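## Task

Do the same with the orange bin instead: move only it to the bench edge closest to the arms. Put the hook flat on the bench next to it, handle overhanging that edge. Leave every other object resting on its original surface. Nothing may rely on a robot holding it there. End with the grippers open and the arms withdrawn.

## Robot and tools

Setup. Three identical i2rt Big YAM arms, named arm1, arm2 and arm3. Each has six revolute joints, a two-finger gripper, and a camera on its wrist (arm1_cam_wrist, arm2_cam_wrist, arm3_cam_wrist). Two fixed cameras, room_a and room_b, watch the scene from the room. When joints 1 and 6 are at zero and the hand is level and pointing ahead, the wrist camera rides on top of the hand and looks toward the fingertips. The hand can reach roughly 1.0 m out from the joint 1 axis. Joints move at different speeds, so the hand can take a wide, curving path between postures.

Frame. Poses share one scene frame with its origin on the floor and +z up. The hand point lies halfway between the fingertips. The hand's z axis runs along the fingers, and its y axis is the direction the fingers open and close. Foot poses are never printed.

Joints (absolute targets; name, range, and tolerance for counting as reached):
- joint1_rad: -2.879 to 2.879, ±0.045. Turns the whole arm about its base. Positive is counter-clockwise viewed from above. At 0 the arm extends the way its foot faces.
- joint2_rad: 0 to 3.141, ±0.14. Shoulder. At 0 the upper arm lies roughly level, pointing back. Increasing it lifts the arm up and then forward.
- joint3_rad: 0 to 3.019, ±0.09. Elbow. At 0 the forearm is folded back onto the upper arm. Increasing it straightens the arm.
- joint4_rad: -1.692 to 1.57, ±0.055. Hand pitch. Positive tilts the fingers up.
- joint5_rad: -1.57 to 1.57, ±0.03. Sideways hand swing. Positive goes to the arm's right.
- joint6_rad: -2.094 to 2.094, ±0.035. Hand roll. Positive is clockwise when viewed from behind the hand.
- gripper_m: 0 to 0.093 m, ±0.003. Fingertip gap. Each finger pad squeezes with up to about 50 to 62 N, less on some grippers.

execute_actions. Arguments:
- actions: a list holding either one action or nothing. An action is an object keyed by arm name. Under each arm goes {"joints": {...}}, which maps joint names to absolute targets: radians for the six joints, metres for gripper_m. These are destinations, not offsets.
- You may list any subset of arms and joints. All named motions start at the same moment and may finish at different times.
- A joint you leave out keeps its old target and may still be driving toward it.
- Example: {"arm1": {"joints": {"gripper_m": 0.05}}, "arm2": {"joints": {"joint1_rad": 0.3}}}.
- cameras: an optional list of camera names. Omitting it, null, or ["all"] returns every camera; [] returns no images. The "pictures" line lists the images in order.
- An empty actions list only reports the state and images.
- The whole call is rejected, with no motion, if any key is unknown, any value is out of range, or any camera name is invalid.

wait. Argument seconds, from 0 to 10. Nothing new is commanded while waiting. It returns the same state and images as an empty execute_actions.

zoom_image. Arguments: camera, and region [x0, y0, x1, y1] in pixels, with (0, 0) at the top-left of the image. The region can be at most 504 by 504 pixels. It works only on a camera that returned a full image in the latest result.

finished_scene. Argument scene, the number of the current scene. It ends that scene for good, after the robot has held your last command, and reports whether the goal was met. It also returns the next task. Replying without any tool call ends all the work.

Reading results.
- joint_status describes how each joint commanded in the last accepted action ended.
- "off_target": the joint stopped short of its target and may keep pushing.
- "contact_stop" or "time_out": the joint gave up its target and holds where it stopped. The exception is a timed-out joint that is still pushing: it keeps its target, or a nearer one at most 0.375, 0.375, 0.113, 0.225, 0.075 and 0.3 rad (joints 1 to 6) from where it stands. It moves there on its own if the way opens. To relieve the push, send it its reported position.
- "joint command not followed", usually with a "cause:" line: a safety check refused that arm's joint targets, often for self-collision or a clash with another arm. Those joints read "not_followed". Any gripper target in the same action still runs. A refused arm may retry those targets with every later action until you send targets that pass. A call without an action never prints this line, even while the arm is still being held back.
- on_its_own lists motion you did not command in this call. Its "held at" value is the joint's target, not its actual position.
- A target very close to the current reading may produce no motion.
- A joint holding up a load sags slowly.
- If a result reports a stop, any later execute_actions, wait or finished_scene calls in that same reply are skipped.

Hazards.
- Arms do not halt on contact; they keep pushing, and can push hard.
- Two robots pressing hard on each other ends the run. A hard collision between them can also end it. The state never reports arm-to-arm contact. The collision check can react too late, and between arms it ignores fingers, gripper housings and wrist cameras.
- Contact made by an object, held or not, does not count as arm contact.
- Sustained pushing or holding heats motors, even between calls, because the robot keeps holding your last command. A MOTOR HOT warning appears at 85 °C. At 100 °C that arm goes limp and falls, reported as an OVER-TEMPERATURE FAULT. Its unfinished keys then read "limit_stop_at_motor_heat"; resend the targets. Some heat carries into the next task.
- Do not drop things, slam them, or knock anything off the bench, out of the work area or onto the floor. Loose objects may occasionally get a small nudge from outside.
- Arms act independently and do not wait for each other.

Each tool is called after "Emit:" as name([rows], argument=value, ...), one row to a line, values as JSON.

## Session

Emit:
execute_actions(actions=[])

Scene clock: 0.00 s.
arm1.joint_positions: joint1_rad=-0.245 joint2_rad=+0.297 joint3_rad=+1.641 joint4_rad=-1.527 joint5_rad=+0.157 joint6_rad=+0.290 gripper_m=+0.095
arm1.joint_status: not commanded
arm1.hand: x=-0.9065 y=-0.0154 z=+1.4407 quat_wxyz=(-0.477, +0.351, -0.677, -0.436) (m; scene frame)
arm2.joint_positions: joint1_rad=-0.153 joint2_rad=+0.575 joint3_rad=+1.529 joint4_rad=-1.175 joint5_rad=-0.086 joint6_rad=-0.747 gripper_m=+0.095
arm2.joint_status: not commanded
arm2.hand: x=+0.0323 y=+0.2011 z=+1.3800 quat_wxyz=(-0.582, +0.695, -0.362, -0.217) (m; scene frame)
arm3.joint_positions: joint1_rad=+0.889 joint2_rad=+0.523 joint3_rad=+1.532 joint4_rad=-1.284 joint5_rad=-0.236 joint6_rad=-0.582 gripper_m=+0.095
arm3.joint_status: not commanded
arm3.hand: x=+0.7782 y=+0.1003 z=+1.4227 quat_wxyz=(-0.307, +0.796, -0.012, -0.521) (m; scene frame)
pictures: arm1_cam_wrist, arm2_cam_wrist, arm3_cam_wrist, room_a, room_b
Images, in order (width x height): arm1_cam_wrist 616x616, arm2_cam_wrist 616x616, arm3_cam_wrist 616x616, room_a 896x504, room_b 896x504.

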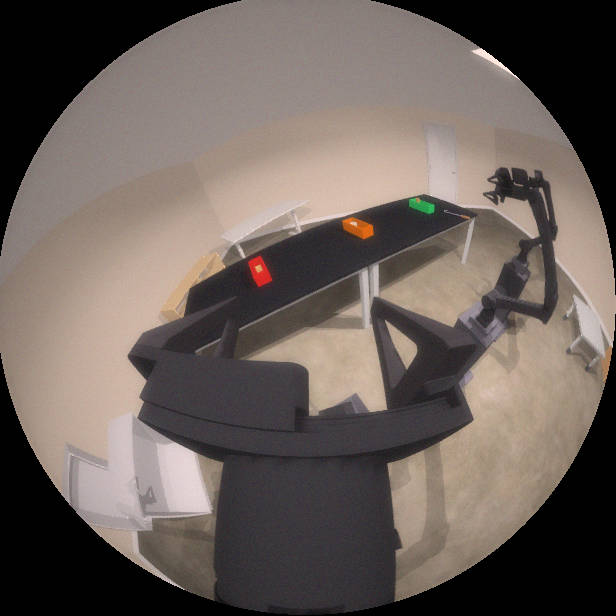

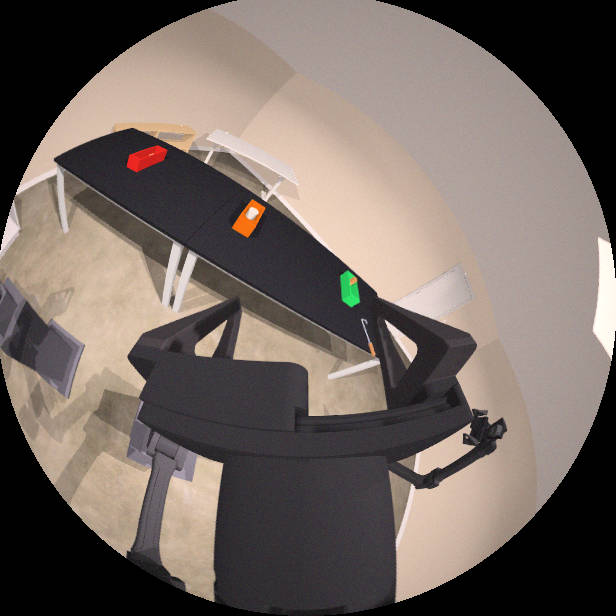

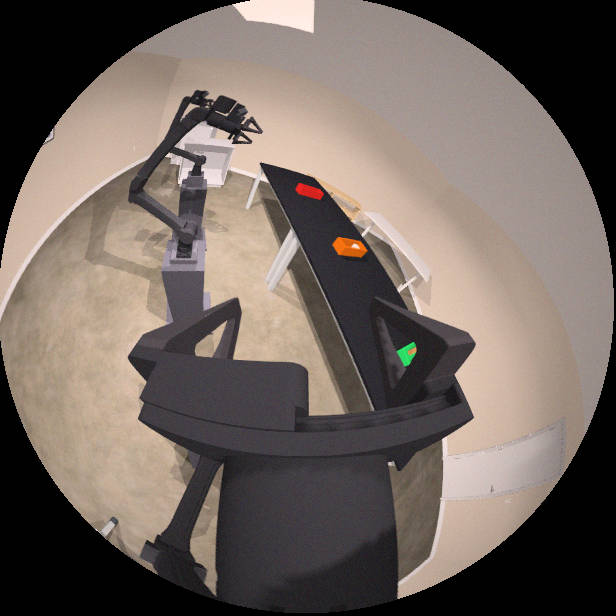

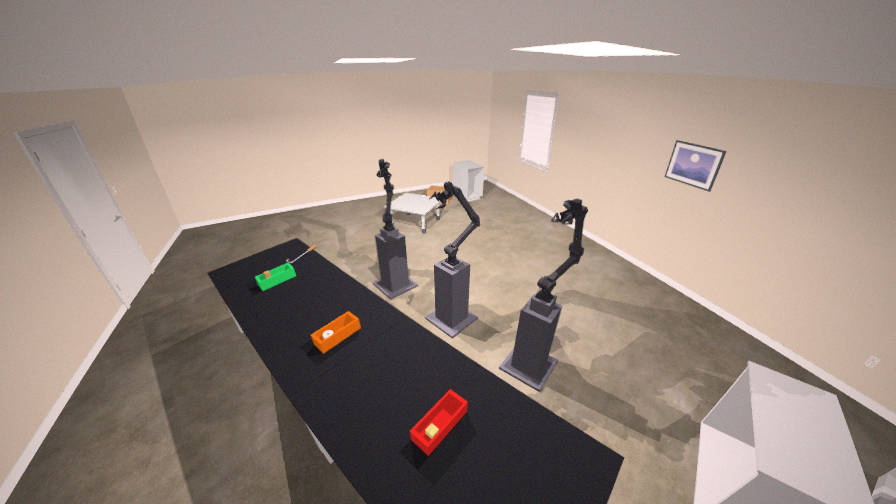

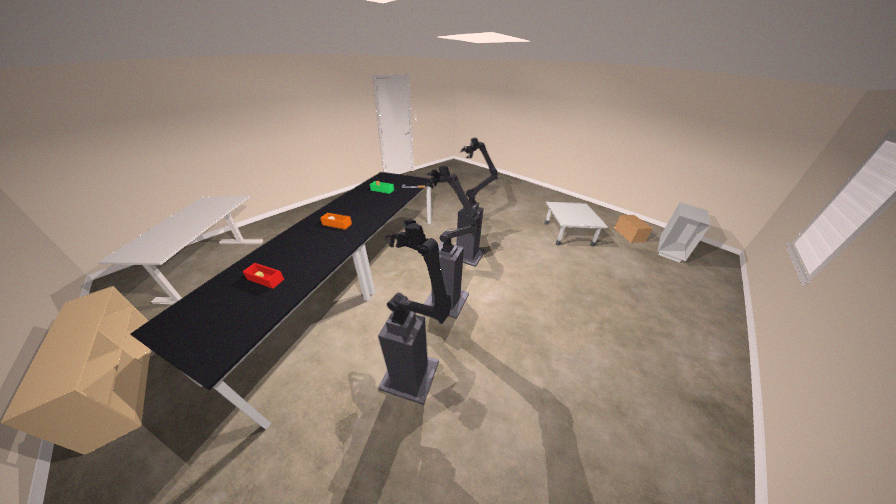

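Emit:
execute_actions([
  {"arm3":{"joints":{"joint1_rad":-0.46,"joint2_rad":2.2,"joint3_rad":1.04,"joint4_rad":1.22,"joint5_rad":-0.57,"joint6_rad":0}},"arm2":{"joints":{"joint1_rad":0.1,"joint2_rad":1.2,"joint3_rad":1.2,"joint4_rad":-0.3,"joint5_rad":0,"joint6_rad":0}}},
], cameras=["arm3_cam_wrist","arm2_cam_wrist"])

Scene clock: 5.87 s.
arm1.joint_positions: joint1_rad=-0.245 joint2_rad=+0.297 joint3_rad=+1.641 joint4_rad=-1.527 joint5_rad=+0.157 joint6_rad=+0.290 gripper_m=+0.095
arm1.joint_status: not commanded
arm1.hand: x=-0.9065 y=-0.0154 z=+1.4407 quat_wxyz=(-0.477, +0.351, -0.677, -0.436) (m; scene frame)
arm2.joint_positions: joint1_rad=+0.092 joint2_rad=+1.208 joint3_rad=+1.177 joint4_rad=-0.326 joint5_rad=-0.002 joint6_rad=-0.013 gripper_m=+0.095
arm2.joint_status: all done
arm2.hand: x=-0.0137 y=+0.5620 z=+1.1360 quat_wxyz=(-0.397, +0.598, -0.567, -0.404) (m; scene frame)
arm3.joint_positions: joint1_rad=-0.470 joint2_rad=+2.198 joint3_rad=+1.041 joint4_rad=+1.203 joint5_rad=-0.568 joint6_rad=-0.013 gripper_m=+0.095
arm3.joint_status: all done
arm3.hand: x=+1.2150 y=+0.6230 z=+0.8452 quat_wxyz=(-0.523, +0.498, -0.483, -0.495) (m; scene frame)
pictures: arm2_cam_wrist, arm3_cam_wrist
Images, in order (width x height): arm2_cam_wrist 616x616, arm3_cam_wrist 616x616.

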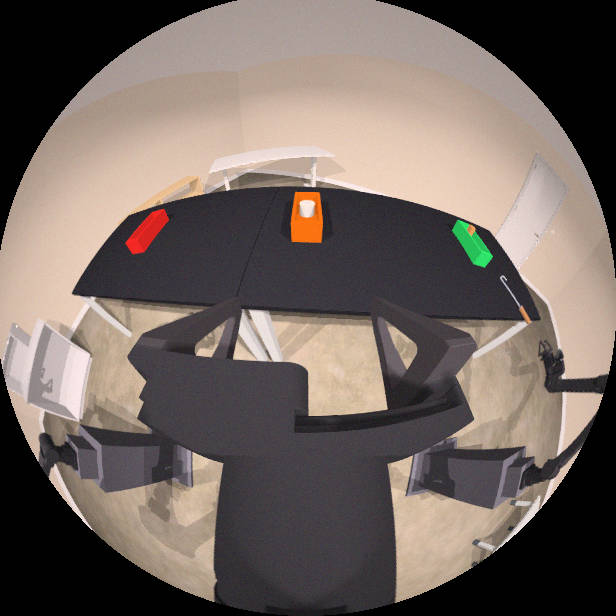

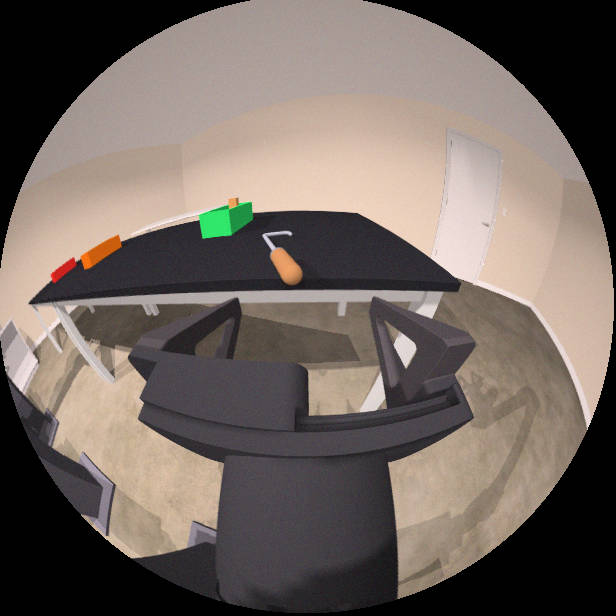

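Emit:
execute_actions([
  {"arm3":{"joints":{"joint1_rad":-0.385,"joint2_rad":2.44,"joint3_rad":1.56,"joint4_rad":0.92,"joint5_rad":-0.74}}},
], cameras=["arm3_cam_wrist"])

Scene clock: 9.33 s.
arm1.joint_positions: joint1_rad=-0.245 joint2_rad=+0.297 joint3_rad=+1.641 joint4_rad=-1.527 joint5_rad=+0.157 joint6_rad=+0.290 gripper_m=+0.095
arm1.joint_status: not commanded
arm1.hand: x=-0.9065 y=-0.0154 z=+1.4407 quat_wxyz=(-0.477, +0.351, -0.677, -0.436) (m; scene frame)
arm2.joint_positions: joint1_rad=+0.092 joint2_rad=+1.208 joint3_rad=+1.177 joint4_rad=-0.326 joint5_rad=-0.002 joint6_rad=-0.013 gripper_m=+0.095
arm2.joint_status: not commanded
arm2.hand: x=-0.0137 y=+0.5620 z=+1.1360 quat_wxyz=(-0.397, +0.598, -0.567, -0.404) (m; scene frame)
arm3.joint_positions: joint1_rad=-0.376 joint2_rad=+2.451 joint3_rad=+1.532 joint4_rad=+0.922 joint5_rad=-0.736 joint6_rad=-0.012 gripper_m=+0.095
arm3.joint_status: all done
arm3.hand: x=+1.1919 y=+0.7634 z=+0.8035 quat_wxyz=(-0.439, +0.562, -0.429, -0.554) (m; scene frame)
pictures: arm3_cam_wrist
Images, in order (width x height): arm3_cam_wrist 616x616.

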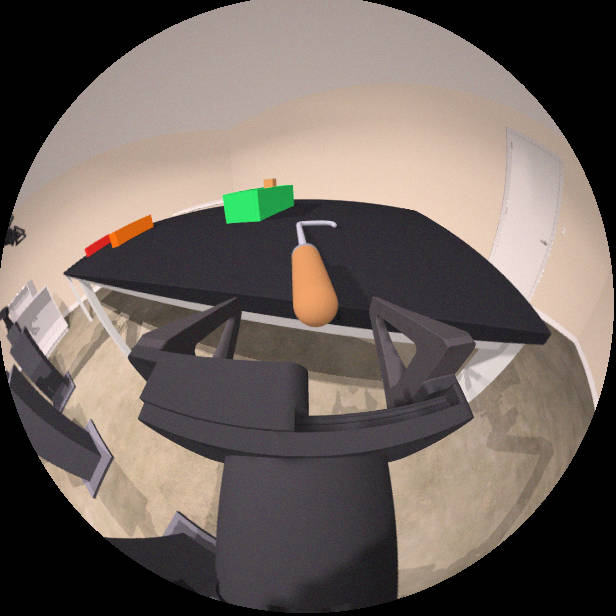

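Emit:
execute_actions([
  {"arm3":{"joints":{"joint1_rad":-0.345,"joint2_rad":2.5,"joint3_rad":1.77,"joint4_rad":0.62,"joint5_rad":-0.76,"joint6_rad":-0.17}}},
], cameras=["arm3_cam_wrist"])

Scene clock: 13.30 s.
arm1.joint_positions: joint1_rad=-0.245 joint2_rad=+0.297 joint3_rad=+1.641 joint4_rad=-1.527 joint5_rad=+0.157 joint6_rad=+0.290 gripper_m=+0.095
arm1.joint_status: not commanded
arm1.hand: x=-0.9065 y=-0.0154 z=+1.4407 quat_wxyz=(-0.477, +0.351, -0.677, -0.436) (m; scene frame)
arm2.joint_positions: joint1_rad=+0.092 joint2_rad=+1.208 joint3_rad=+1.177 joint4_rad=-0.326 joint5_rad=-0.002 joint6_rad=-0.013 gripper_m=+0.095
arm2.joint_status: not commanded
arm2.hand: x=-0.0137 y=+0.5620 z=+1.1360 quat_wxyz=(-0.397, +0.598, -0.567, -0.404) (m; scene frame)
arm3.joint_positions: joint1_rad=-0.349 joint2_rad=+2.485 joint3_rad=+1.729 joint4_rad=+0.625 joint5_rad=-0.757 joint6_rad=-0.157 gripper_m=+0.095
arm3.joint_status: all done
arm3.hand: x=+1.1908 y=+0.8145 z=+0.8068 quat_wxyz=(-0.417, +0.612, -0.418, -0.526) (m; scene frame)
pictures: arm3_cam_wrist
Images, in order (width x height): arm3_cam_wrist 616x616.

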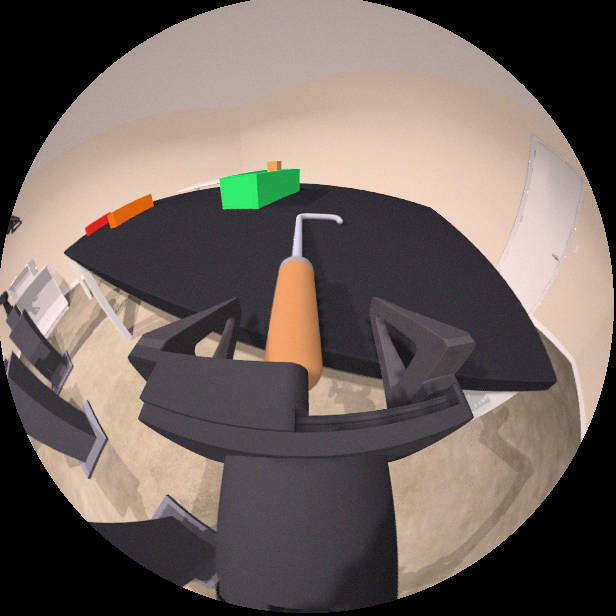

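Emit:
execute_actions([
  {"arm3":{"joints":{"joint4_rad":0.52}}},
], cameras=[])

Emit:
execute_actions([
  {"arm3":{"joints":{"gripper_m":0}}},
], cameras=[])

Emit:
execute_actions([
  {"arm3":{"joints":{"joint2_rad":2.25}}},
], cameras=["arm3_cam_wrist"])

Scene clock: 17.10 s.
arm1.joint_positions: joint1_rad=-0.245 joint2_rad=+0.297 joint3_rad=+1.641 joint4_rad=-1.527 joint5_rad=+0.157 joint6_rad=+0.290 gripper_m=+0.095
arm1.joint_status: not commanded
arm1.hand: x=-0.9065 y=-0.0154 z=+1.4407 quat_wxyz=(-0.477, +0.351, -0.677, -0.436) (m; scene frame)
arm2.joint_positions: joint1_rad=+0.092 joint2_rad=+1.208 joint3_rad=+1.177 joint4_rad=-0.326 joint5_rad=-0.002 joint6_rad=-0.013 gripper_m=+0.095
arm2.joint_status: not commanded
arm2.hand: x=-0.0137 y=+0.5620 z=+1.1360 quat_wxyz=(-0.397, +0.598, -0.567, -0.404) (m; scene frame)
arm3.joint_positions: joint1_rad=-0.349 joint2_rad=+2.485 joint3_rad=+1.737 joint4_rad=+0.547 joint5_rad=-0.760 joint6_rad=-0.178 gripper_m=+0.095
arm3.joint_status: all done
arm3.hand: x=+1.1904 y=+0.8144 z=+0.7957 quat_wxyz=(-0.396, +0.621, -0.434, -0.519) (m; scene frame)
pictures: none
No camera images: the call's "cameras" was empty. Leave "cameras" out to get every camera's image.

Scene clock: 17.83 s.
arm1.joint_positions: joint1_rad=-0.245 joint2_rad=+0.297 joint3_rad=+1.641 joint4_rad=-1.527 joint5_rad=+0.157 joint6_rad=+0.290 gripper_m=+0.095
arm1.joint_status: not commanded
arm1.hand: x=-0.9065 y=-0.0154 z=+1.4407 quat_wxyz=(-0.477, +0.351, -0.677, -0.436) (m; scene frame)
arm2.joint_positions: joint1_rad=+0.092 joint2_rad=+1.208 joint3_rad=+1.177 joint4_rad=-0.326 joint5_rad=-0.002 joint6_rad=-0.013 gripper_m=+0.095
arm2.joint_status: not commanded
arm2.hand: x=-0.0137 y=+0.5620 z=+1.1360 quat_wxyz=(-0.397, +0.598, -0.567, -0.404) (m; scene frame)
arm3.joint_positions: joint1_rad=-0.349 joint2_rad=+2.485 joint3_rad=+1.739 joint4_rad=+0.536 joint5_rad=-0.762 joint6_rad=-0.178 gripper_m=+0.031
arm3.joint_status: gripper_m off_target (ended at +0.031, target +0.000)
arm3.hand: x=+1.1899 y=+0.8143 z=+0.7944 quat_wxyz=(-0.392, +0.622, -0.436, -0.519) (m; scene frame)
pictures: none
No camera images: the call's "cameras" was empty. Leave "cameras" out to get every camera's image.

Scene clock: 19.27 s.
arm1.joint_positions: joint1_rad=-0.245 joint2_rad=+0.297 joint3_rad=+1.641 joint4_rad=-1.527 joint5_rad=+0.157 joint6_rad=+0.290 gripper_m=+0.095
arm1.joint_status: not commanded
arm1.hand: x=-0.9065 y=-0.0154 z=+1.4407 quat_wxyz=(-0.477, +0.351, -0.677, -0.436) (m; scene frame)
arm2.joint_positions: joint1_rad=+0.092 joint2_rad=+1.208 joint3_rad=+1.177 joint4_rad=-0.326 joint5_rad=-0.002 joint6_rad=-0.013 gripper_m=+0.095
arm2.joint_status: not commanded
arm2.hand: x=-0.0137 y=+0.5620 z=+1.1360 quat_wxyz=(-0.397, +0.598, -0.567, -0.404) (m; scene frame)
arm3.joint_positions: joint1_rad=-0.349 joint2_rad=+2.279 joint3_rad=+1.739 joint4_rad=+0.492 joint5_rad=-0.757 joint6_rad=-0.178 gripper_m=+0.031
arm3.joint_status: all done
arm3.hand: x=+1.1935 y=+0.8217 z=+0.9551 quat_wxyz=(-0.453, +0.609, -0.384, -0.526) (m; scene frame)
pictures: arm3_cam_wrist
Images, in order (width x height): arm3_cam_wrist 616x616.

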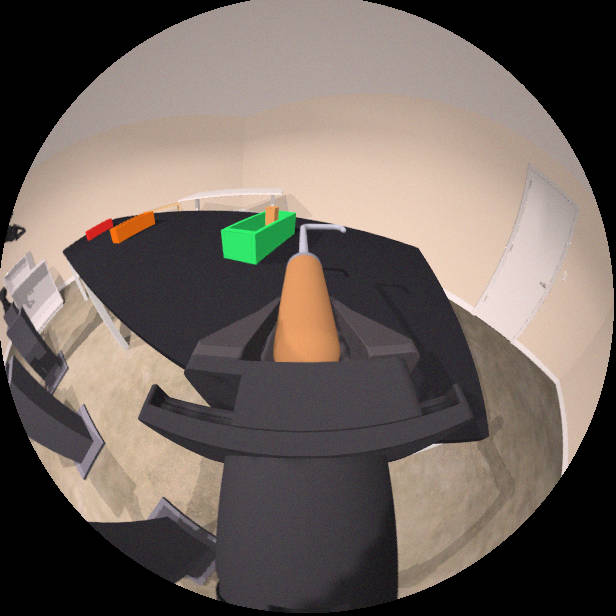

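Emit:
execute_actions([
  {"arm3":{"joints":{"joint1_rad":0.76,"joint5_rad":0.65,"joint6_rad":0.14,"joint4_rad":0.56}}},
], cameras=[])

Emit:
execute_actions([
  {"arm3":{"joints":{"joint2_rad":2.43}}},
], cameras=["arm3_cam_wrist"])

Scene clock: 23.80 s.
arm1.joint_positions: joint1_rad=-0.245 joint2_rad=+0.297 joint3_rad=+1.641 joint4_rad=-1.527 joint5_rad=+0.157 joint6_rad=+0.290 gripper_m=+0.095
arm1.joint_status: not commanded
arm1.hand: x=-0.9065 y=-0.0154 z=+1.4407 quat_wxyz=(-0.477, +0.351, -0.677, -0.436) (m; scene frame)
arm2.joint_positions: joint1_rad=+0.092 joint2_rad=+1.208 joint3_rad=+1.177 joint4_rad=-0.326 joint5_rad=-0.002 joint6_rad=-0.013 gripper_m=+0.095
arm2.joint_status: not commanded
arm2.hand: x=-0.0137 y=+0.5620 z=+1.1360 quat_wxyz=(-0.397, +0.598, -0.567, -0.404) (m; scene frame)
arm3.joint_positions: joint1_rad=+0.762 joint2_rad=+2.279 joint3_rad=+1.739 joint4_rad=+0.513 joint5_rad=+0.650 joint6_rad=+0.131 gripper_m=+0.031
arm3.joint_status: all done
arm3.hand: x=+0.4864 y=+0.7574 z=+0.9558 quat_wxyz=(-0.466, +0.477, -0.533, -0.521) (m; scene frame)
pictures: none
No camera images: the call's "cameras" was empty. Leave "cameras" out to get every camera's image.

Scene clock: 24.83 s.
arm1.joint_positions: joint1_rad=-0.245 joint2_rad=+0.297 joint3_rad=+1.641 joint4_rad=-1.527 joint5_rad=+0.157 joint6_rad=+0.290 gripper_m=+0.095
arm1.joint_status: not commanded
arm1.hand: x=-0.9065 y=-0.0154 z=+1.4407 quat_wxyz=(-0.477, +0.351, -0.677, -0.436) (m; scene frame)
arm2.joint_positions: joint1_rad=+0.092 joint2_rad=+1.208 joint3_rad=+1.177 joint4_rad=-0.326 joint5_rad=-0.002 joint6_rad=-0.013 gripper_m=+0.095
arm2.joint_status: not commanded
arm2.hand: x=-0.0137 y=+0.5620 z=+1.1360 quat_wxyz=(-0.397, +0.598, -0.567, -0.404) (m; scene frame)
arm3.joint_positions: joint1_rad=+0.762 joint2_rad=+2.467 joint3_rad=+1.739 joint4_rad=+0.544 joint5_rad=+0.648 joint6_rad=+0.131 gripper_m=+0.031
arm3.joint_status: all done
arm3.hand: x=+0.4901 y=+0.7526 z=+0.8051 quat_wxyz=(-0.460, +0.530, -0.541, -0.464) (m; scene frame)
pictures: arm3_cam_wrist
Images, in order (width x height): arm3_cam_wrist 616x616.

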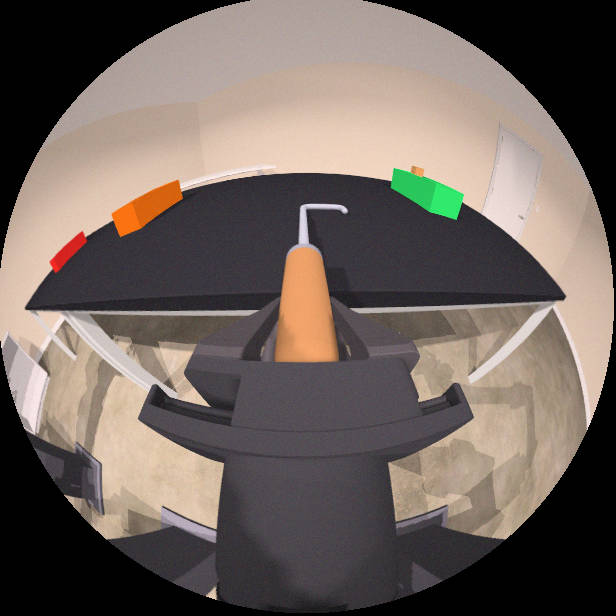

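Emit:
execute_actions([
  {"arm3":{"joints":{"joint4_rad":0.48}}},
], cameras=[])

Emit:
execute_actions([
  {"arm3":{"joints":{"gripper_m":0.093}}},
], cameras=[])

Emit:
execute_actions([
  {"arm3":{"joints":{"joint2_rad":2.1}}},
], cameras=[])

Emit:
execute_actions([
  {"arm3":{"joints":{"joint1_rad":-0.3,"joint2_rad":1.0,"joint3_rad":0.8}},"arm2":{"joints":{"joint1_rad":-0.635,"joint2_rad":2.38,"joint3_rad":2.0,"joint4_rad":0.56,"joint5_rad":-0.7}}},
], cameras=[])

Emit:
execute_actions([
  {"arm2":{"joints":{"joint2_rad":2.53}}},
], cameras=["arm2_cam_wrist"])

Scene clock: 30.80 s.
arm1.joint_positions: joint1_rad=-0.245 joint2_rad=+0.297 joint3_rad=+1.641 joint4_rad=-1.527 joint5_rad=+0.157 joint6_rad=+0.290 gripper_m=+0.095
arm1.joint_status: not commanded
arm1.hand: x=-0.9065 y=-0.0154 z=+1.4407 quat_wxyz=(-0.477, +0.351, -0.677, -0.436) (m; scene frame)
arm2.joint_positions: joint1_rad=+0.092 joint2_rad=+1.208 joint3_rad=+1.177 joint4_rad=-0.326 joint5_rad=-0.002 joint6_rad=-0.013 gripper_m=+0.095
arm2.joint_status: not commanded
arm2.hand: x=-0.0137 y=+0.5620 z=+1.1360 quat_wxyz=(-0.397, +0.598, -0.567, -0.404) (m; scene frame)
arm3.joint_positions: joint1_rad=+0.762 joint2_rad=+2.462 joint3_rad=+1.739 joint4_rad=+0.495 joint5_rad=+0.648 joint6_rad=+0.131 gripper_m=+0.031
arm3.joint_status: all done
arm3.hand: x=+0.4911 y=+0.7514 z=+0.7995 quat_wxyz=(-0.458, +0.544, -0.543, -0.447) (m; scene frame)
pictures: none
No camera images: the call's "cameras" was empty. Leave "cameras" out to get every camera's image.

Scene clock: 31.50 s.
arm1.joint_positions: joint1_rad=-0.245 joint2_rad=+0.297 joint3_rad=+1.641 joint4_rad=-1.527 joint5_rad=+0.157 joint6_rad=+0.290 gripper_m=+0.095
arm1.joint_status: not commanded
arm1.hand: x=-0.9065 y=-0.0154 z=+1.4407 quat_wxyz=(-0.477, +0.351, -0.677, -0.436) (m; scene frame)
arm2.joint_positions: joint1_rad=+0.092 joint2_rad=+1.208 joint3_rad=+1.177 joint4_rad=-0.326 joint5_rad=-0.002 joint6_rad=-0.013 gripper_m=+0.095
arm2.joint_status: not commanded
arm2.hand: x=-0.0137 y=+0.5620 z=+1.1360 quat_wxyz=(-0.397, +0.598, -0.567, -0.404) (m; scene frame)
arm3.joint_positions: joint1_rad=+0.762 joint2_rad=+2.462 joint3_rad=+1.739 joint4_rad=+0.486 joint5_rad=+0.648 joint6_rad=+0.131 gripper_m=+0.093
arm3.joint_status: all done
arm3.hand: x=+0.4913 y=+0.7510 z=+0.7977 quat_wxyz=(-0.457, +0.547, -0.543, -0.444) (m; scene frame)
pictures: none
No camera images: the call's "cameras" was empty. Leave "cameras" out to get every camera's image.

Scene clock: 32.93 s.
arm1.joint_positions: joint1_rad=-0.245 joint2_rad=+0.297 joint3_rad=+1.641 joint4_rad=-1.527 joint5_rad=+0.157 joint6_rad=+0.290 gripper_m=+0.095
arm1.joint_status: not commanded
arm1.hand: x=-0.9065 y=-0.0154 z=+1.4407 quat_wxyz=(-0.477, +0.351, -0.677, -0.436) (m; scene frame)
arm2.joint_positions: joint1_rad=+0.092 joint2_rad=+1.208 joint3_rad=+1.177 joint4_rad=-0.326 joint5_rad=-0.002 joint6_rad=-0.013 gripper_m=+0.095
arm2.joint_status: not commanded
arm2.hand: x=-0.0137 y=+0.5620 z=+1.1360 quat_wxyz=(-0.397, +0.598, -0.567, -0.404) (m; scene frame)
arm3.joint_positions: joint1_rad=+0.762 joint2_rad=+2.085 joint3_rad=+1.754 joint4_rad=+0.482 joint5_rad=+0.648 joint6_rad=+0.131 gripper_m=+0.093
arm3.joint_status: all done
arm3.hand: x=+0.4980 y=+0.7408 z=+1.1179 quat_wxyz=(-0.469, +0.415, -0.518, -0.582) (m; scene frame)
pictures: none
No camera images: the call's "cameras" was empty. Leave "cameras" out to get every camera's image.

Scene clock: 34.87 s.
arm1.joint_positions: joint1_rad=-0.245 joint2_rad=+0.297 joint3_rad=+1.641 joint4_rad=-1.527 joint5_rad=+0.157 joint6_rad=+0.290 gripper_m=+0.095
arm1.joint_status: not commanded
arm1.hand: x=-0.9065 y=-0.0154 z=+1.4407 quat_wxyz=(-0.477, +0.351, -0.677, -0.436) (m; scene frame)
arm2.joint_positions: joint1_rad=-0.635 joint2_rad=+2.407 joint3_rad=+1.936 joint4_rad=+0.535 joint5_rad=-0.698 joint6_rad=-0.011 gripper_m=+0.095
arm2.joint_status: all done
arm2.hand: x=+0.4931 y=+0.7552 z=+0.8995 quat_wxyz=(-0.522, +0.506, -0.474, -0.497) (m; scene frame)
arm3.joint_positions: joint1_rad=-0.297 joint2_rad=+1.010 joint3_rad=+0.806 joint4_rad=+0.478 joint5_rad=+0.654 joint6_rad=+0.131 gripper_m=+0.093
arm3.joint_status: all done
arm3.hand: x=+1.1985 y=+0.3875 z=+1.2546 quat_wxyz=(-0.721, +0.061, -0.622, -0.300) (m; scene frame)
pictures: none
No camera images: the call's "cameras" was empty. Leave "cameras" out to get every camera's image.

Scene clock: 36.30 s.
arm1.joint_positions: joint1_rad=-0.245 joint2_rad=+0.297 joint3_rad=+1.641 joint4_rad=-1.527 joint5_rad=+0.157 joint6_rad=+0.290 gripper_m=+0.095
arm1.joint_status: not commanded
arm1.hand: x=-0.9065 y=-0.0154 z=+1.4407 quat_wxyz=(-0.477, +0.351, -0.677, -0.436) (m; scene frame)
arm2.joint_positions: joint1_rad=-0.635 joint2_rad=+2.541 joint3_rad=+1.955 joint4_rad=+0.540 joint5_rad=-0.698 joint6_rad=-0.011 gripper_m=+0.095
arm2.joint_status: all done
arm2.hand: x=+0.4951 y=+0.7559 z=+0.7937 quat_wxyz=(-0.484, +0.509, -0.513, -0.493) (m; scene frame)
arm3.joint_positions: joint1_rad=-0.297 joint2_rad=+1.010 joint3_rad=+0.806 joint4_rad=+0.478 joint5_rad=+0.654 joint6_rad=+0.131 gripper_m=+0.093
arm3.joint_status: not commanded
arm3.hand: x=+1.1985 y=+0.3875 z=+1.2546 quat_wxyz=(-0.721, +0.061, -0.622, -0.300) (m; scene frame)
pictures: arm2_cam_wrist
Images, in order (width x height): arm2_cam_wrist 616x616.

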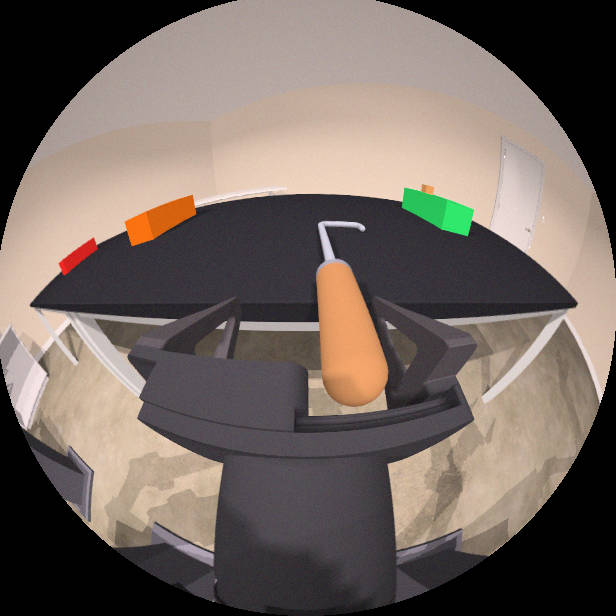

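Emit:
execute_actions([
  {"arm2":{"joints":{"gripper_m":0,"joint1_rad":-0.665}}},
], cameras=[])

Emit:
execute_actions([
  {"arm2":{"joints":{"joint2_rad":2.33}}},
], cameras=[])

Emit:
execute_actions([
  {"arm2":{"joints":{"joint1_rad":0.09,"joint5_rad":0,"joint6_rad":1.57}}},
], cameras=[])

Emit:
execute_actions([
  {"arm2":{"joints":{"joint4_rad":0.36}}},
], cameras=["arm2_cam_wrist","room_a"])

Emit:
zoom_image(camera="room_a", region=[280,240,460,380])

Scene clock: 41.23 s.
arm1.joint_positions: joint1_rad=-0.245 joint2_rad=+0.297 joint3_rad=+1.641 joint4_rad=-1.527 joint5_rad=+0.157 joint6_rad=+0.290 gripper_m=+0.095
arm1.joint_status: not commanded
arm1.hand: x=-0.9065 y=-0.0154 z=+1.4407 quat_wxyz=(-0.477, +0.351, -0.677, -0.436) (m; scene frame)
arm2.joint_positions: joint1_rad=-0.652 joint2_rad=+2.541 joint3_rad=+1.955 joint4_rad=+0.540 joint5_rad=-0.703 joint6_rad=-0.011 gripper_m=+0.031
arm2.joint_status: gripper_m off_target (ended at +0.031, target +0.000); the others done
arm2.hand: x=+0.5069 y=+0.7476 z=+0.7939 quat_wxyz=(-0.487, +0.506, -0.516, -0.491) (m; scene frame)
arm3.joint_positions: joint1_rad=-0.297 joint2_rad=+1.010 joint3_rad=+0.806 joint4_rad=+0.478 joint5_rad=+0.654 joint6_rad=+0.131 gripper_m=+0.093
arm3.joint_status: not commanded
arm3.hand: x=+1.1985 y=+0.3875 z=+1.2546 quat_wxyz=(-0.721, +0.061, -0.622, -0.300) (m; scene frame)
pictures: none
No camera images: the call's "cameras" was empty. Leave "cameras" out to get every camera's image.

Scene clock: 42.87 s.
arm1.joint_positions: joint1_rad=-0.245 joint2_rad=+0.297 joint3_rad=+1.641 joint4_rad=-1.527 joint5_rad=+0.157 joint6_rad=+0.290 gripper_m=+0.095
arm1.joint_status: not commanded
arm1.hand: x=-0.9065 y=-0.0154 z=+1.4407 quat_wxyz=(-0.477, +0.351, -0.677, -0.436) (m; scene frame)
arm2.joint_positions: joint1_rad=-0.653 joint2_rad=+2.367 joint3_rad=+1.955 joint4_rad=+0.540 joint5_rad=-0.701 joint6_rad=-0.006 gripper_m=+0.031
arm2.joint_status: all done
arm2.hand: x=+0.5058 y=+0.7468 z=+0.9462 quat_wxyz=(-0.547, +0.498, -0.456, -0.495) (m; scene frame)
arm3.joint_positions: joint1_rad=-0.297 joint2_rad=+1.010 joint3_rad=+0.806 joint4_rad=+0.478 joint5_rad=+0.654 joint6_rad=+0.131 gripper_m=+0.093
arm3.joint_status: not commanded
arm3.hand: x=+1.1985 y=+0.3875 z=+1.2546 quat_wxyz=(-0.721, +0.061, -0.622, -0.300) (m; scene frame)
pictures: none
No camera images: the call's "cameras" was empty. Leave "cameras" out to get every camera's image.

Scene clock: 45.17 s.
arm1.joint_positions: joint1_rad=-0.245 joint2_rad=+0.297 joint3_rad=+1.641 joint4_rad=-1.527 joint5_rad=+0.157 joint6_rad=+0.290 gripper_m=+0.095
arm1.joint_status: not commanded
arm1.hand: x=-0.9065 y=-0.0154 z=+1.4407 quat_wxyz=(-0.477, +0.351, -0.677, -0.436) (m; scene frame)
arm2.joint_positions: joint1_rad=+0.090 joint2_rad=+2.367 joint3_rad=+1.955 joint4_rad=+0.540 joint5_rad=-0.001 joint6_rad=+1.540 gripper_m=+0.031
arm2.joint_status: all done
arm2.hand: x=-0.0229 y=+0.9307 z=+0.9465 quat_wxyz=(-0.001, +0.023, -0.664, -0.747) (m; scene frame)
arm3.joint_positions: joint1_rad=-0.297 joint2_rad=+1.010 joint3_rad=+0.806 joint4_rad=+0.478 joint5_rad=+0.654 joint6_rad=+0.131 gripper_m=+0.093
arm3.joint_status: not commanded
arm3.hand: x=+1.1985 y=+0.3875 z=+1.2546 quat_wxyz=(-0.721, +0.061, -0.622, -0.300) (m; scene frame)
pictures: none
No camera images: the call's "cameras" was empty. Leave "cameras" out to get every camera's image.

Scene clock: 46.07 s.
arm1.joint_positions: joint1_rad=-0.245 joint2_rad=+0.297 joint3_rad=+1.641 joint4_rad=-1.527 joint5_rad=+0.157 joint6_rad=+0.290 gripper_m=+0.095
arm1.joint_status: not commanded
arm1.hand: x=-0.9065 y=-0.0154 z=+1.4407 quat_wxyz=(-0.477, +0.351, -0.677, -0.436) (m; scene frame)
arm2.joint_positions: joint1_rad=+0.090 joint2_rad=+2.367 joint3_rad=+1.955 joint4_rad=+0.351 joint5_rad=-0.001 joint6_rad=+1.542 gripper_m=+0.031
arm2.joint_status: all done
arm2.hand: x=-0.0227 y=+0.9317 z=+0.9002 quat_wxyz=(+0.000, +0.024, -0.731, -0.682) (m; scene frame)
arm3.joint_positions: joint1_rad=-0.297 joint2_rad=+1.010 joint3_rad=+0.806 joint4_rad=+0.478 joint5_rad=+0.654 joint6_rad=+0.131 gripper_m=+0.093
arm3.joint_status: not commanded
arm3.hand: x=+1.1985 y=+0.3875 z=+1.2546 quat_wxyz=(-0.721, +0.061, -0.622, -0.300) (m; scene frame)
pictures: arm2_cam_wrist, room_a
Images, in order (width x height): arm2_cam_wrist 616x616, room_a 896x504.

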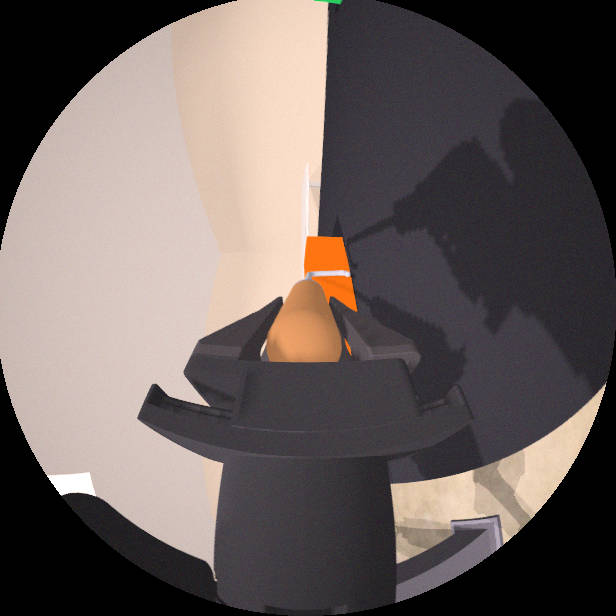

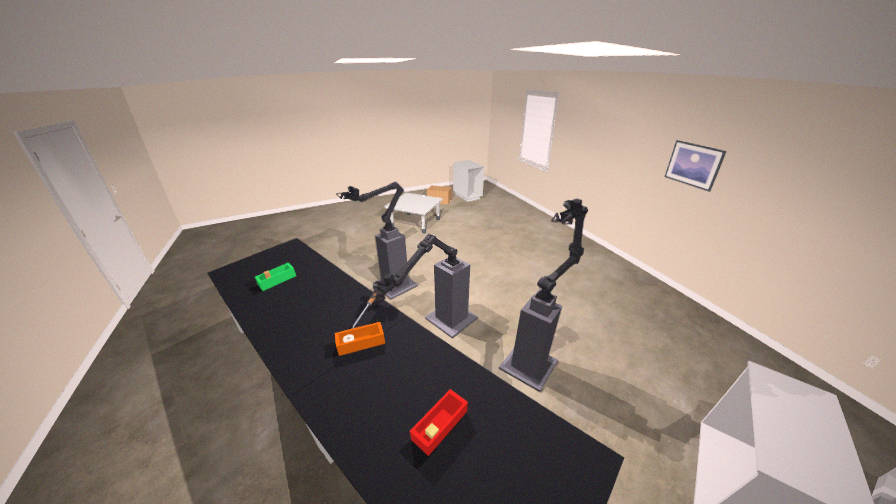

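Region (280, 240, 460, 380) of room_a's 896x504 image, scaled by 2.800, with more detail than that image has.

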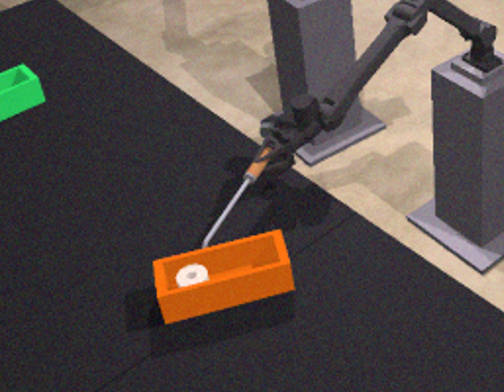

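Emit:
execute_actions([
  {"arm2":{"joints":{"joint2_rad":2.2}}},
], cameras=[])

Emit:
execute_actions([
  {"arm2":{"joints":{"joint1_rad":0.185,"joint4_rad":0.47}}},
], cameras=[])

Emit:
execute_actions([
  {"arm2":{"joints":{"joint3_rad":1.8}}},
], cameras=["room_b","room_a"])

Emit:
zoom_image(camera="room_a", region=[280,240,460,380])

Emit:
zoom_image(camera="room_b", region=[280,180,420,270])

Scene clock: 50.97 s.
arm1.joint_positions: joint1_rad=-0.245 joint2_rad=+0.297 joint3_rad=+1.641 joint4_rad=-1.527 joint5_rad=+0.157 joint6_rad=+0.290 gripper_m=+0.095
arm1.joint_status: not commanded
arm1.hand: x=-0.9065 y=-0.0154 z=+1.4407 quat_wxyz=(-0.477, +0.351, -0.677, -0.436) (m; scene frame)
arm2.joint_positions: joint1_rad=+0.090 joint2_rad=+2.249 joint3_rad=+1.955 joint4_rad=+0.344 joint5_rad=-0.001 joint6_rad=+1.542 gripper_m=+0.031
arm2.joint_status: all done
arm2.hand: x=-0.0229 y=+0.9208 z=+1.0059 quat_wxyz=(+0.000, +0.023, -0.692, -0.721) (m; scene frame)
arm3.joint_positions: joint1_rad=-0.297 joint2_rad=+1.010 joint3_rad=+0.806 joint4_rad=+0.478 joint5_rad=+0.654 joint6_rad=+0.131 gripper_m=+0.093
arm3.joint_status: not commanded
arm3.hand: x=+1.1985 y=+0.3875 z=+1.2546 quat_wxyz=(-0.721, +0.061, -0.622, -0.300) (m; scene frame)
pictures: none
No camera images: the call's "cameras" was empty. Leave "cameras" out to get every camera's image.

Scene clock: 52.83 s.
arm1.joint_positions: joint1_rad=-0.245 joint2_rad=+0.297 joint3_rad=+1.641 joint4_rad=-1.527 joint5_rad=+0.157 joint6_rad=+0.290 gripper_m=+0.095
arm1.joint_status: not commanded
arm1.hand: x=-0.9065 y=-0.0154 z=+1.4407 quat_wxyz=(-0.477, +0.351, -0.677, -0.436) (m; scene frame)
arm2.joint_positions: joint1_rad=+0.191 joint2_rad=+2.249 joint3_rad=+1.955 joint4_rad=+0.410 joint5_rad=-0.002 joint6_rad=+1.543 gripper_m=+0.031
arm2.joint_status: joint4_rad time_out (moved +0.067 of +0.126); the others done
arm2.on_its_own: joint4_rad reads +0.410 and still pushes toward +0.470 since a time_out
arm2.hand: x=-0.1167 y=+0.9118 z=+1.0218 quat_wxyz=(+0.039, +0.056, -0.666, -0.743) (m; scene frame)
arm3.joint_positions: joint1_rad=-0.297 joint2_rad=+1.010 joint3_rad=+0.806 joint4_rad=+0.478 joint5_rad=+0.654 joint6_rad=+0.131 gripper_m=+0.093
arm3.joint_status: not commanded
arm3.hand: x=+1.1985 y=+0.3875 z=+1.2546 quat_wxyz=(-0.721, +0.061, -0.622, -0.300) (m; scene frame)
pictures: none
No camera images: the call's "cameras" was empty. Leave "cameras" out to get every camera's image.

not run: a stop came earlier in this reply.

Region (280, 240, 460, 380) of room_a's 896x504 image, scaled by 2.800, with more detail than that image has.

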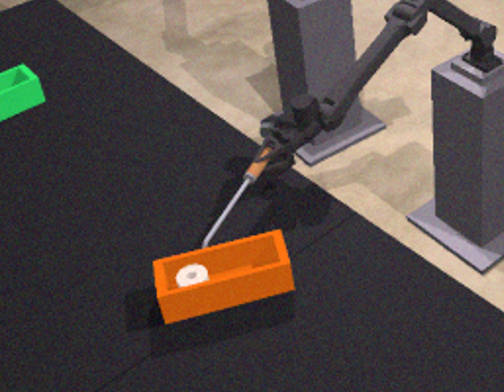

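This scene's latest camera images include none from room_b. They are from: arm2_cam_wrist, room_a. Call execute_actions without "cameras", or with room_b in "cameras", to get its image.

Emit:
execute_actions([
  {"arm2":{"joints":{"joint3_rad":1.8}}},
], cameras=["arm2_cam_wrist","room_a"])

Emit:
zoom_image(camera="room_a", region=[280,240,460,380])

Scene clock: 57.03 s.
arm1.joint_positions: joint1_rad=-0.245 joint2_rad=+0.297 joint3_rad=+1.641 joint4_rad=-1.527 joint5_rad=+0.157 joint6_rad=+0.290 gripper_m=+0.095
arm1.joint_status: not commanded
arm1.hand: x=-0.9065 y=-0.0154 z=+1.4407 quat_wxyz=(-0.477, +0.351, -0.677, -0.436) (m; scene frame)
arm2.joint_positions: joint1_rad=+0.191 joint2_rad=+2.254 joint3_rad=+1.766 joint4_rad=+0.424 joint5_rad=-0.001 joint6_rad=+1.544 gripper_m=+0.031
arm2.joint_status: all done
arm2.hand: x=-0.1125 y=+0.8852 z=+0.9073 quat_wxyz=(+0.035, +0.061, -0.731, -0.679) (m; scene frame)
arm3.joint_positions: joint1_rad=-0.297 joint2_rad=+1.010 joint3_rad=+0.806 joint4_rad=+0.478 joint5_rad=+0.654 joint6_rad=+0.131 gripper_m=+0.093
arm3.joint_status: not commanded
arm3.hand: x=+1.1985 y=+0.3875 z=+1.2546 quat_wxyz=(-0.721, +0.061, -0.622, -0.300) (m; scene frame)
pictures: arm2_cam_wrist, room_a
Images, in order (width x height): arm2_cam_wrist 616x616, room_a 896x504.

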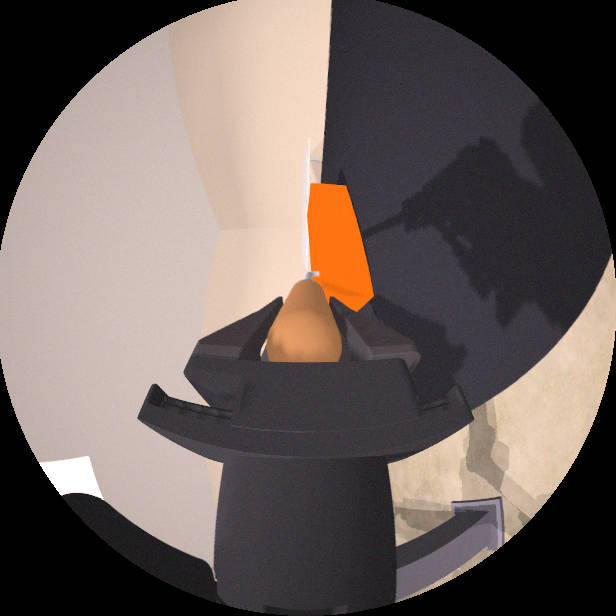

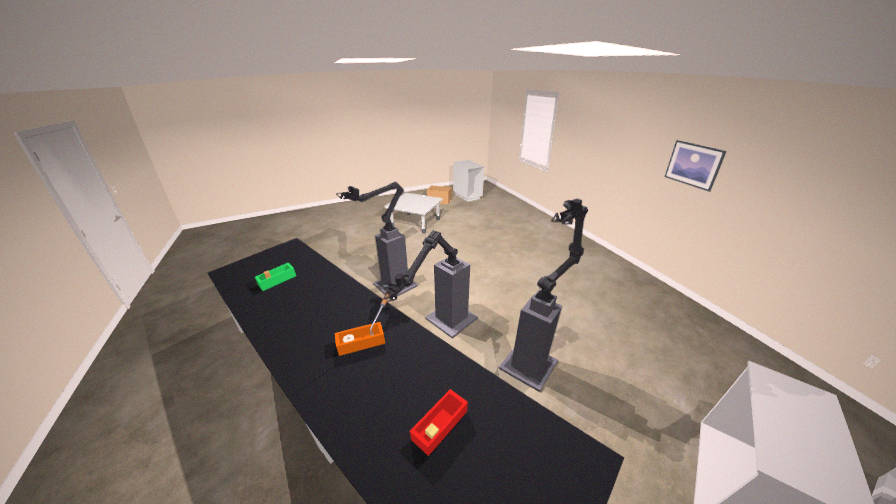

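Region (280, 240, 460, 380) of room_a's 896x504 image, scaled by 2.800, with more detail than that image has.

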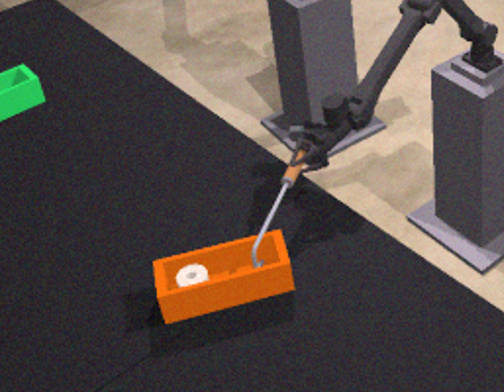

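Emit:
execute_actions([
  {"arm2":{"joints":{"joint1_rad":0.14,"joint2_rad":2.05,"joint3_rad":1.46,"joint4_rad":0.6}}},
], cameras=[])

Emit:
execute_actions([
  {"arm2":{"joints":{"joint1_rad":0.08,"joint2_rad":1.89,"joint3_rad":1.15,"joint4_rad":0.75}}},
], cameras=[])

Emit:
execute_actions([
  {"arm2":{"joints":{"joint1_rad":0.04,"joint2_rad":1.74,"joint3_rad":0.85,"joint4_rad":0.89}}},
], cameras=["room_b","room_a"])

Emit:
zoom_image(camera="room_b", region=[280,180,420,270])

Scene clock: 63.50 s.
arm1.joint_positions: joint1_rad=-0.245 joint2_rad=+0.297 joint3_rad=+1.641 joint4_rad=-1.527 joint5_rad=+0.157 joint6_rad=+0.290 gripper_m=+0.095
arm1.joint_status: not commanded
arm1.hand: x=-0.9065 y=-0.0154 z=+1.4407 quat_wxyz=(-0.477, +0.351, -0.677, -0.436) (m; scene frame)
arm2.joint_positions: joint1_rad=+0.140 joint2_rad=+2.093 joint3_rad=+1.449 joint4_rad=+0.555 joint5_rad=+0.001 joint6_rad=+1.553 gripper_m=+0.031
arm2.joint_status: all done
arm2.hand: x=-0.0596 y=+0.8140 z=+0.8956 quat_wxyz=(+0.019, +0.038, -0.740, -0.671) (m; scene frame)
arm3.joint_positions: joint1_rad=-0.297 joint2_rad=+1.010 joint3_rad=+0.806 joint4_rad=+0.478 joint5_rad=+0.654 joint6_rad=+0.131 gripper_m=+0.093
arm3.joint_status: not commanded
arm3.hand: x=+1.1985 y=+0.3875 z=+1.2546 quat_wxyz=(-0.721, +0.061, -0.622, -0.300) (m; scene frame)
pictures: none
No camera images: the call's "cameras" was empty. Leave "cameras" out to get every camera's image.

Scene clock: 64.47 s.
arm1.joint_positions: joint1_rad=-0.245 joint2_rad=+0.297 joint3_rad=+1.641 joint4_rad=-1.527 joint5_rad=+0.157 joint6_rad=+0.290 gripper_m=+0.095
arm1.joint_status: not commanded
arm1.hand: x=-0.9065 y=-0.0154 z=+1.4407 quat_wxyz=(-0.477, +0.351, -0.677, -0.436) (m; scene frame)
arm2.joint_positions: joint1_rad=+0.076 joint2_rad=+1.936 joint3_rad=+1.146 joint4_rad=+0.704 joint5_rad=+0.002 joint6_rad=+1.557 gripper_m=+0.031
arm2.joint_status: all done
arm2.hand: x=-0.0059 y=+0.7308 z=+0.8912 quat_wxyz=(-0.001, +0.013, -0.740, -0.673) (m; scene frame)
arm3.joint_positions: joint1_rad=-0.297 joint2_rad=+1.010 joint3_rad=+0.806 joint4_rad=+0.478 joint5_rad=+0.654 joint6_rad=+0.131 gripper_m=+0.093
arm3.joint_status: not commanded
arm3.hand: x=+1.1985 y=+0.3875 z=+1.2546 quat_wxyz=(-0.721, +0.061, -0.622, -0.300) (m; scene frame)
pictures: none
No camera images: the call's "cameras" was empty. Leave "cameras" out to get every camera's image.

Scene clock: 65.40 s.
arm1.joint_positions: joint1_rad=-0.245 joint2_rad=+0.297 joint3_rad=+1.641 joint4_rad=-1.527 joint5_rad=+0.157 joint6_rad=+0.290 gripper_m=+0.095
arm1.joint_status: not commanded
arm1.hand: x=-0.9065 y=-0.0154 z=+1.4407 quat_wxyz=(-0.477, +0.351, -0.677, -0.436) (m; scene frame)
arm2.joint_positions: joint1_rad=+0.046 joint2_rad=+1.776 joint3_rad=+0.847 joint4_rad=+0.849 joint5_rad=+0.000 joint6_rad=+1.561 gripper_m=+0.031
arm2.joint_status: all done
arm2.hand: x=+0.0152 y=+0.6358 z=+0.8862 quat_wxyz=(-0.009, +0.001, -0.738, -0.675) (m; scene frame)
arm3.joint_positions: joint1_rad=-0.297 joint2_rad=+1.010 joint3_rad=+0.806 joint4_rad=+0.478 joint5_rad=+0.654 joint6_rad=+0.131 gripper_m=+0.093
arm3.joint_status: not commanded
arm3.hand: x=+1.1985 y=+0.3875 z=+1.2546 quat_wxyz=(-0.721, +0.061, -0.622, -0.300) (m; scene frame)
pictures: room_a, room_b
Images, in order (width x height): room_a 896x504, room_b 896x504.

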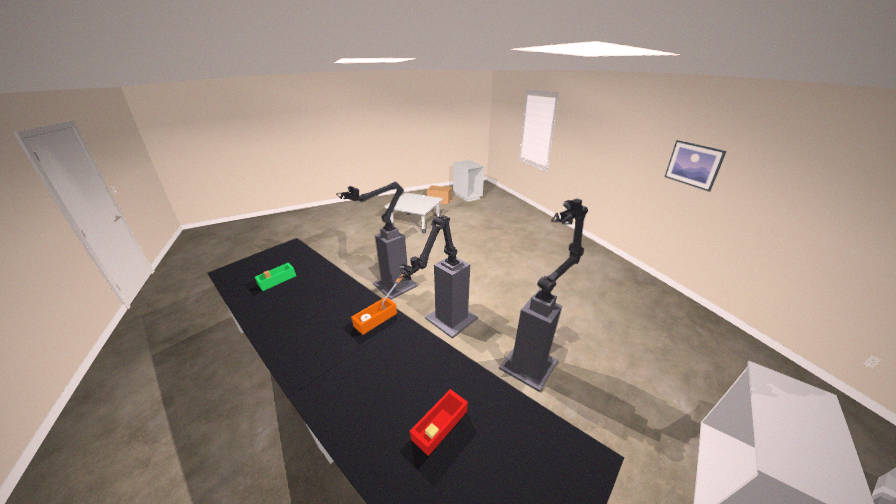

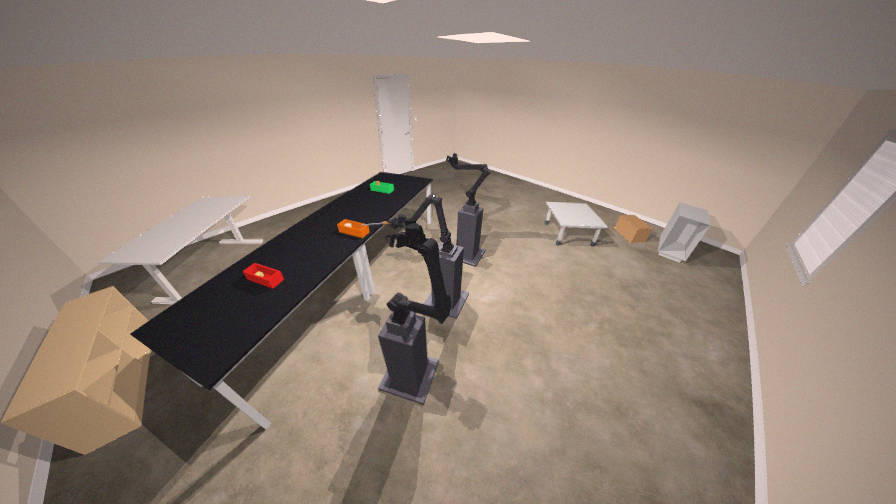

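Region (280, 180, 420, 270) of room_b's 896x504 image, scaled by 3.600, with more detail than that image has; it fills the top 324 rows of this view, and the rest is white.

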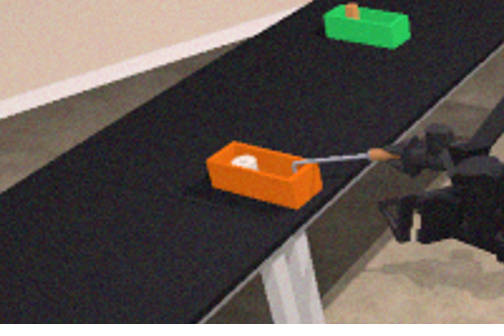

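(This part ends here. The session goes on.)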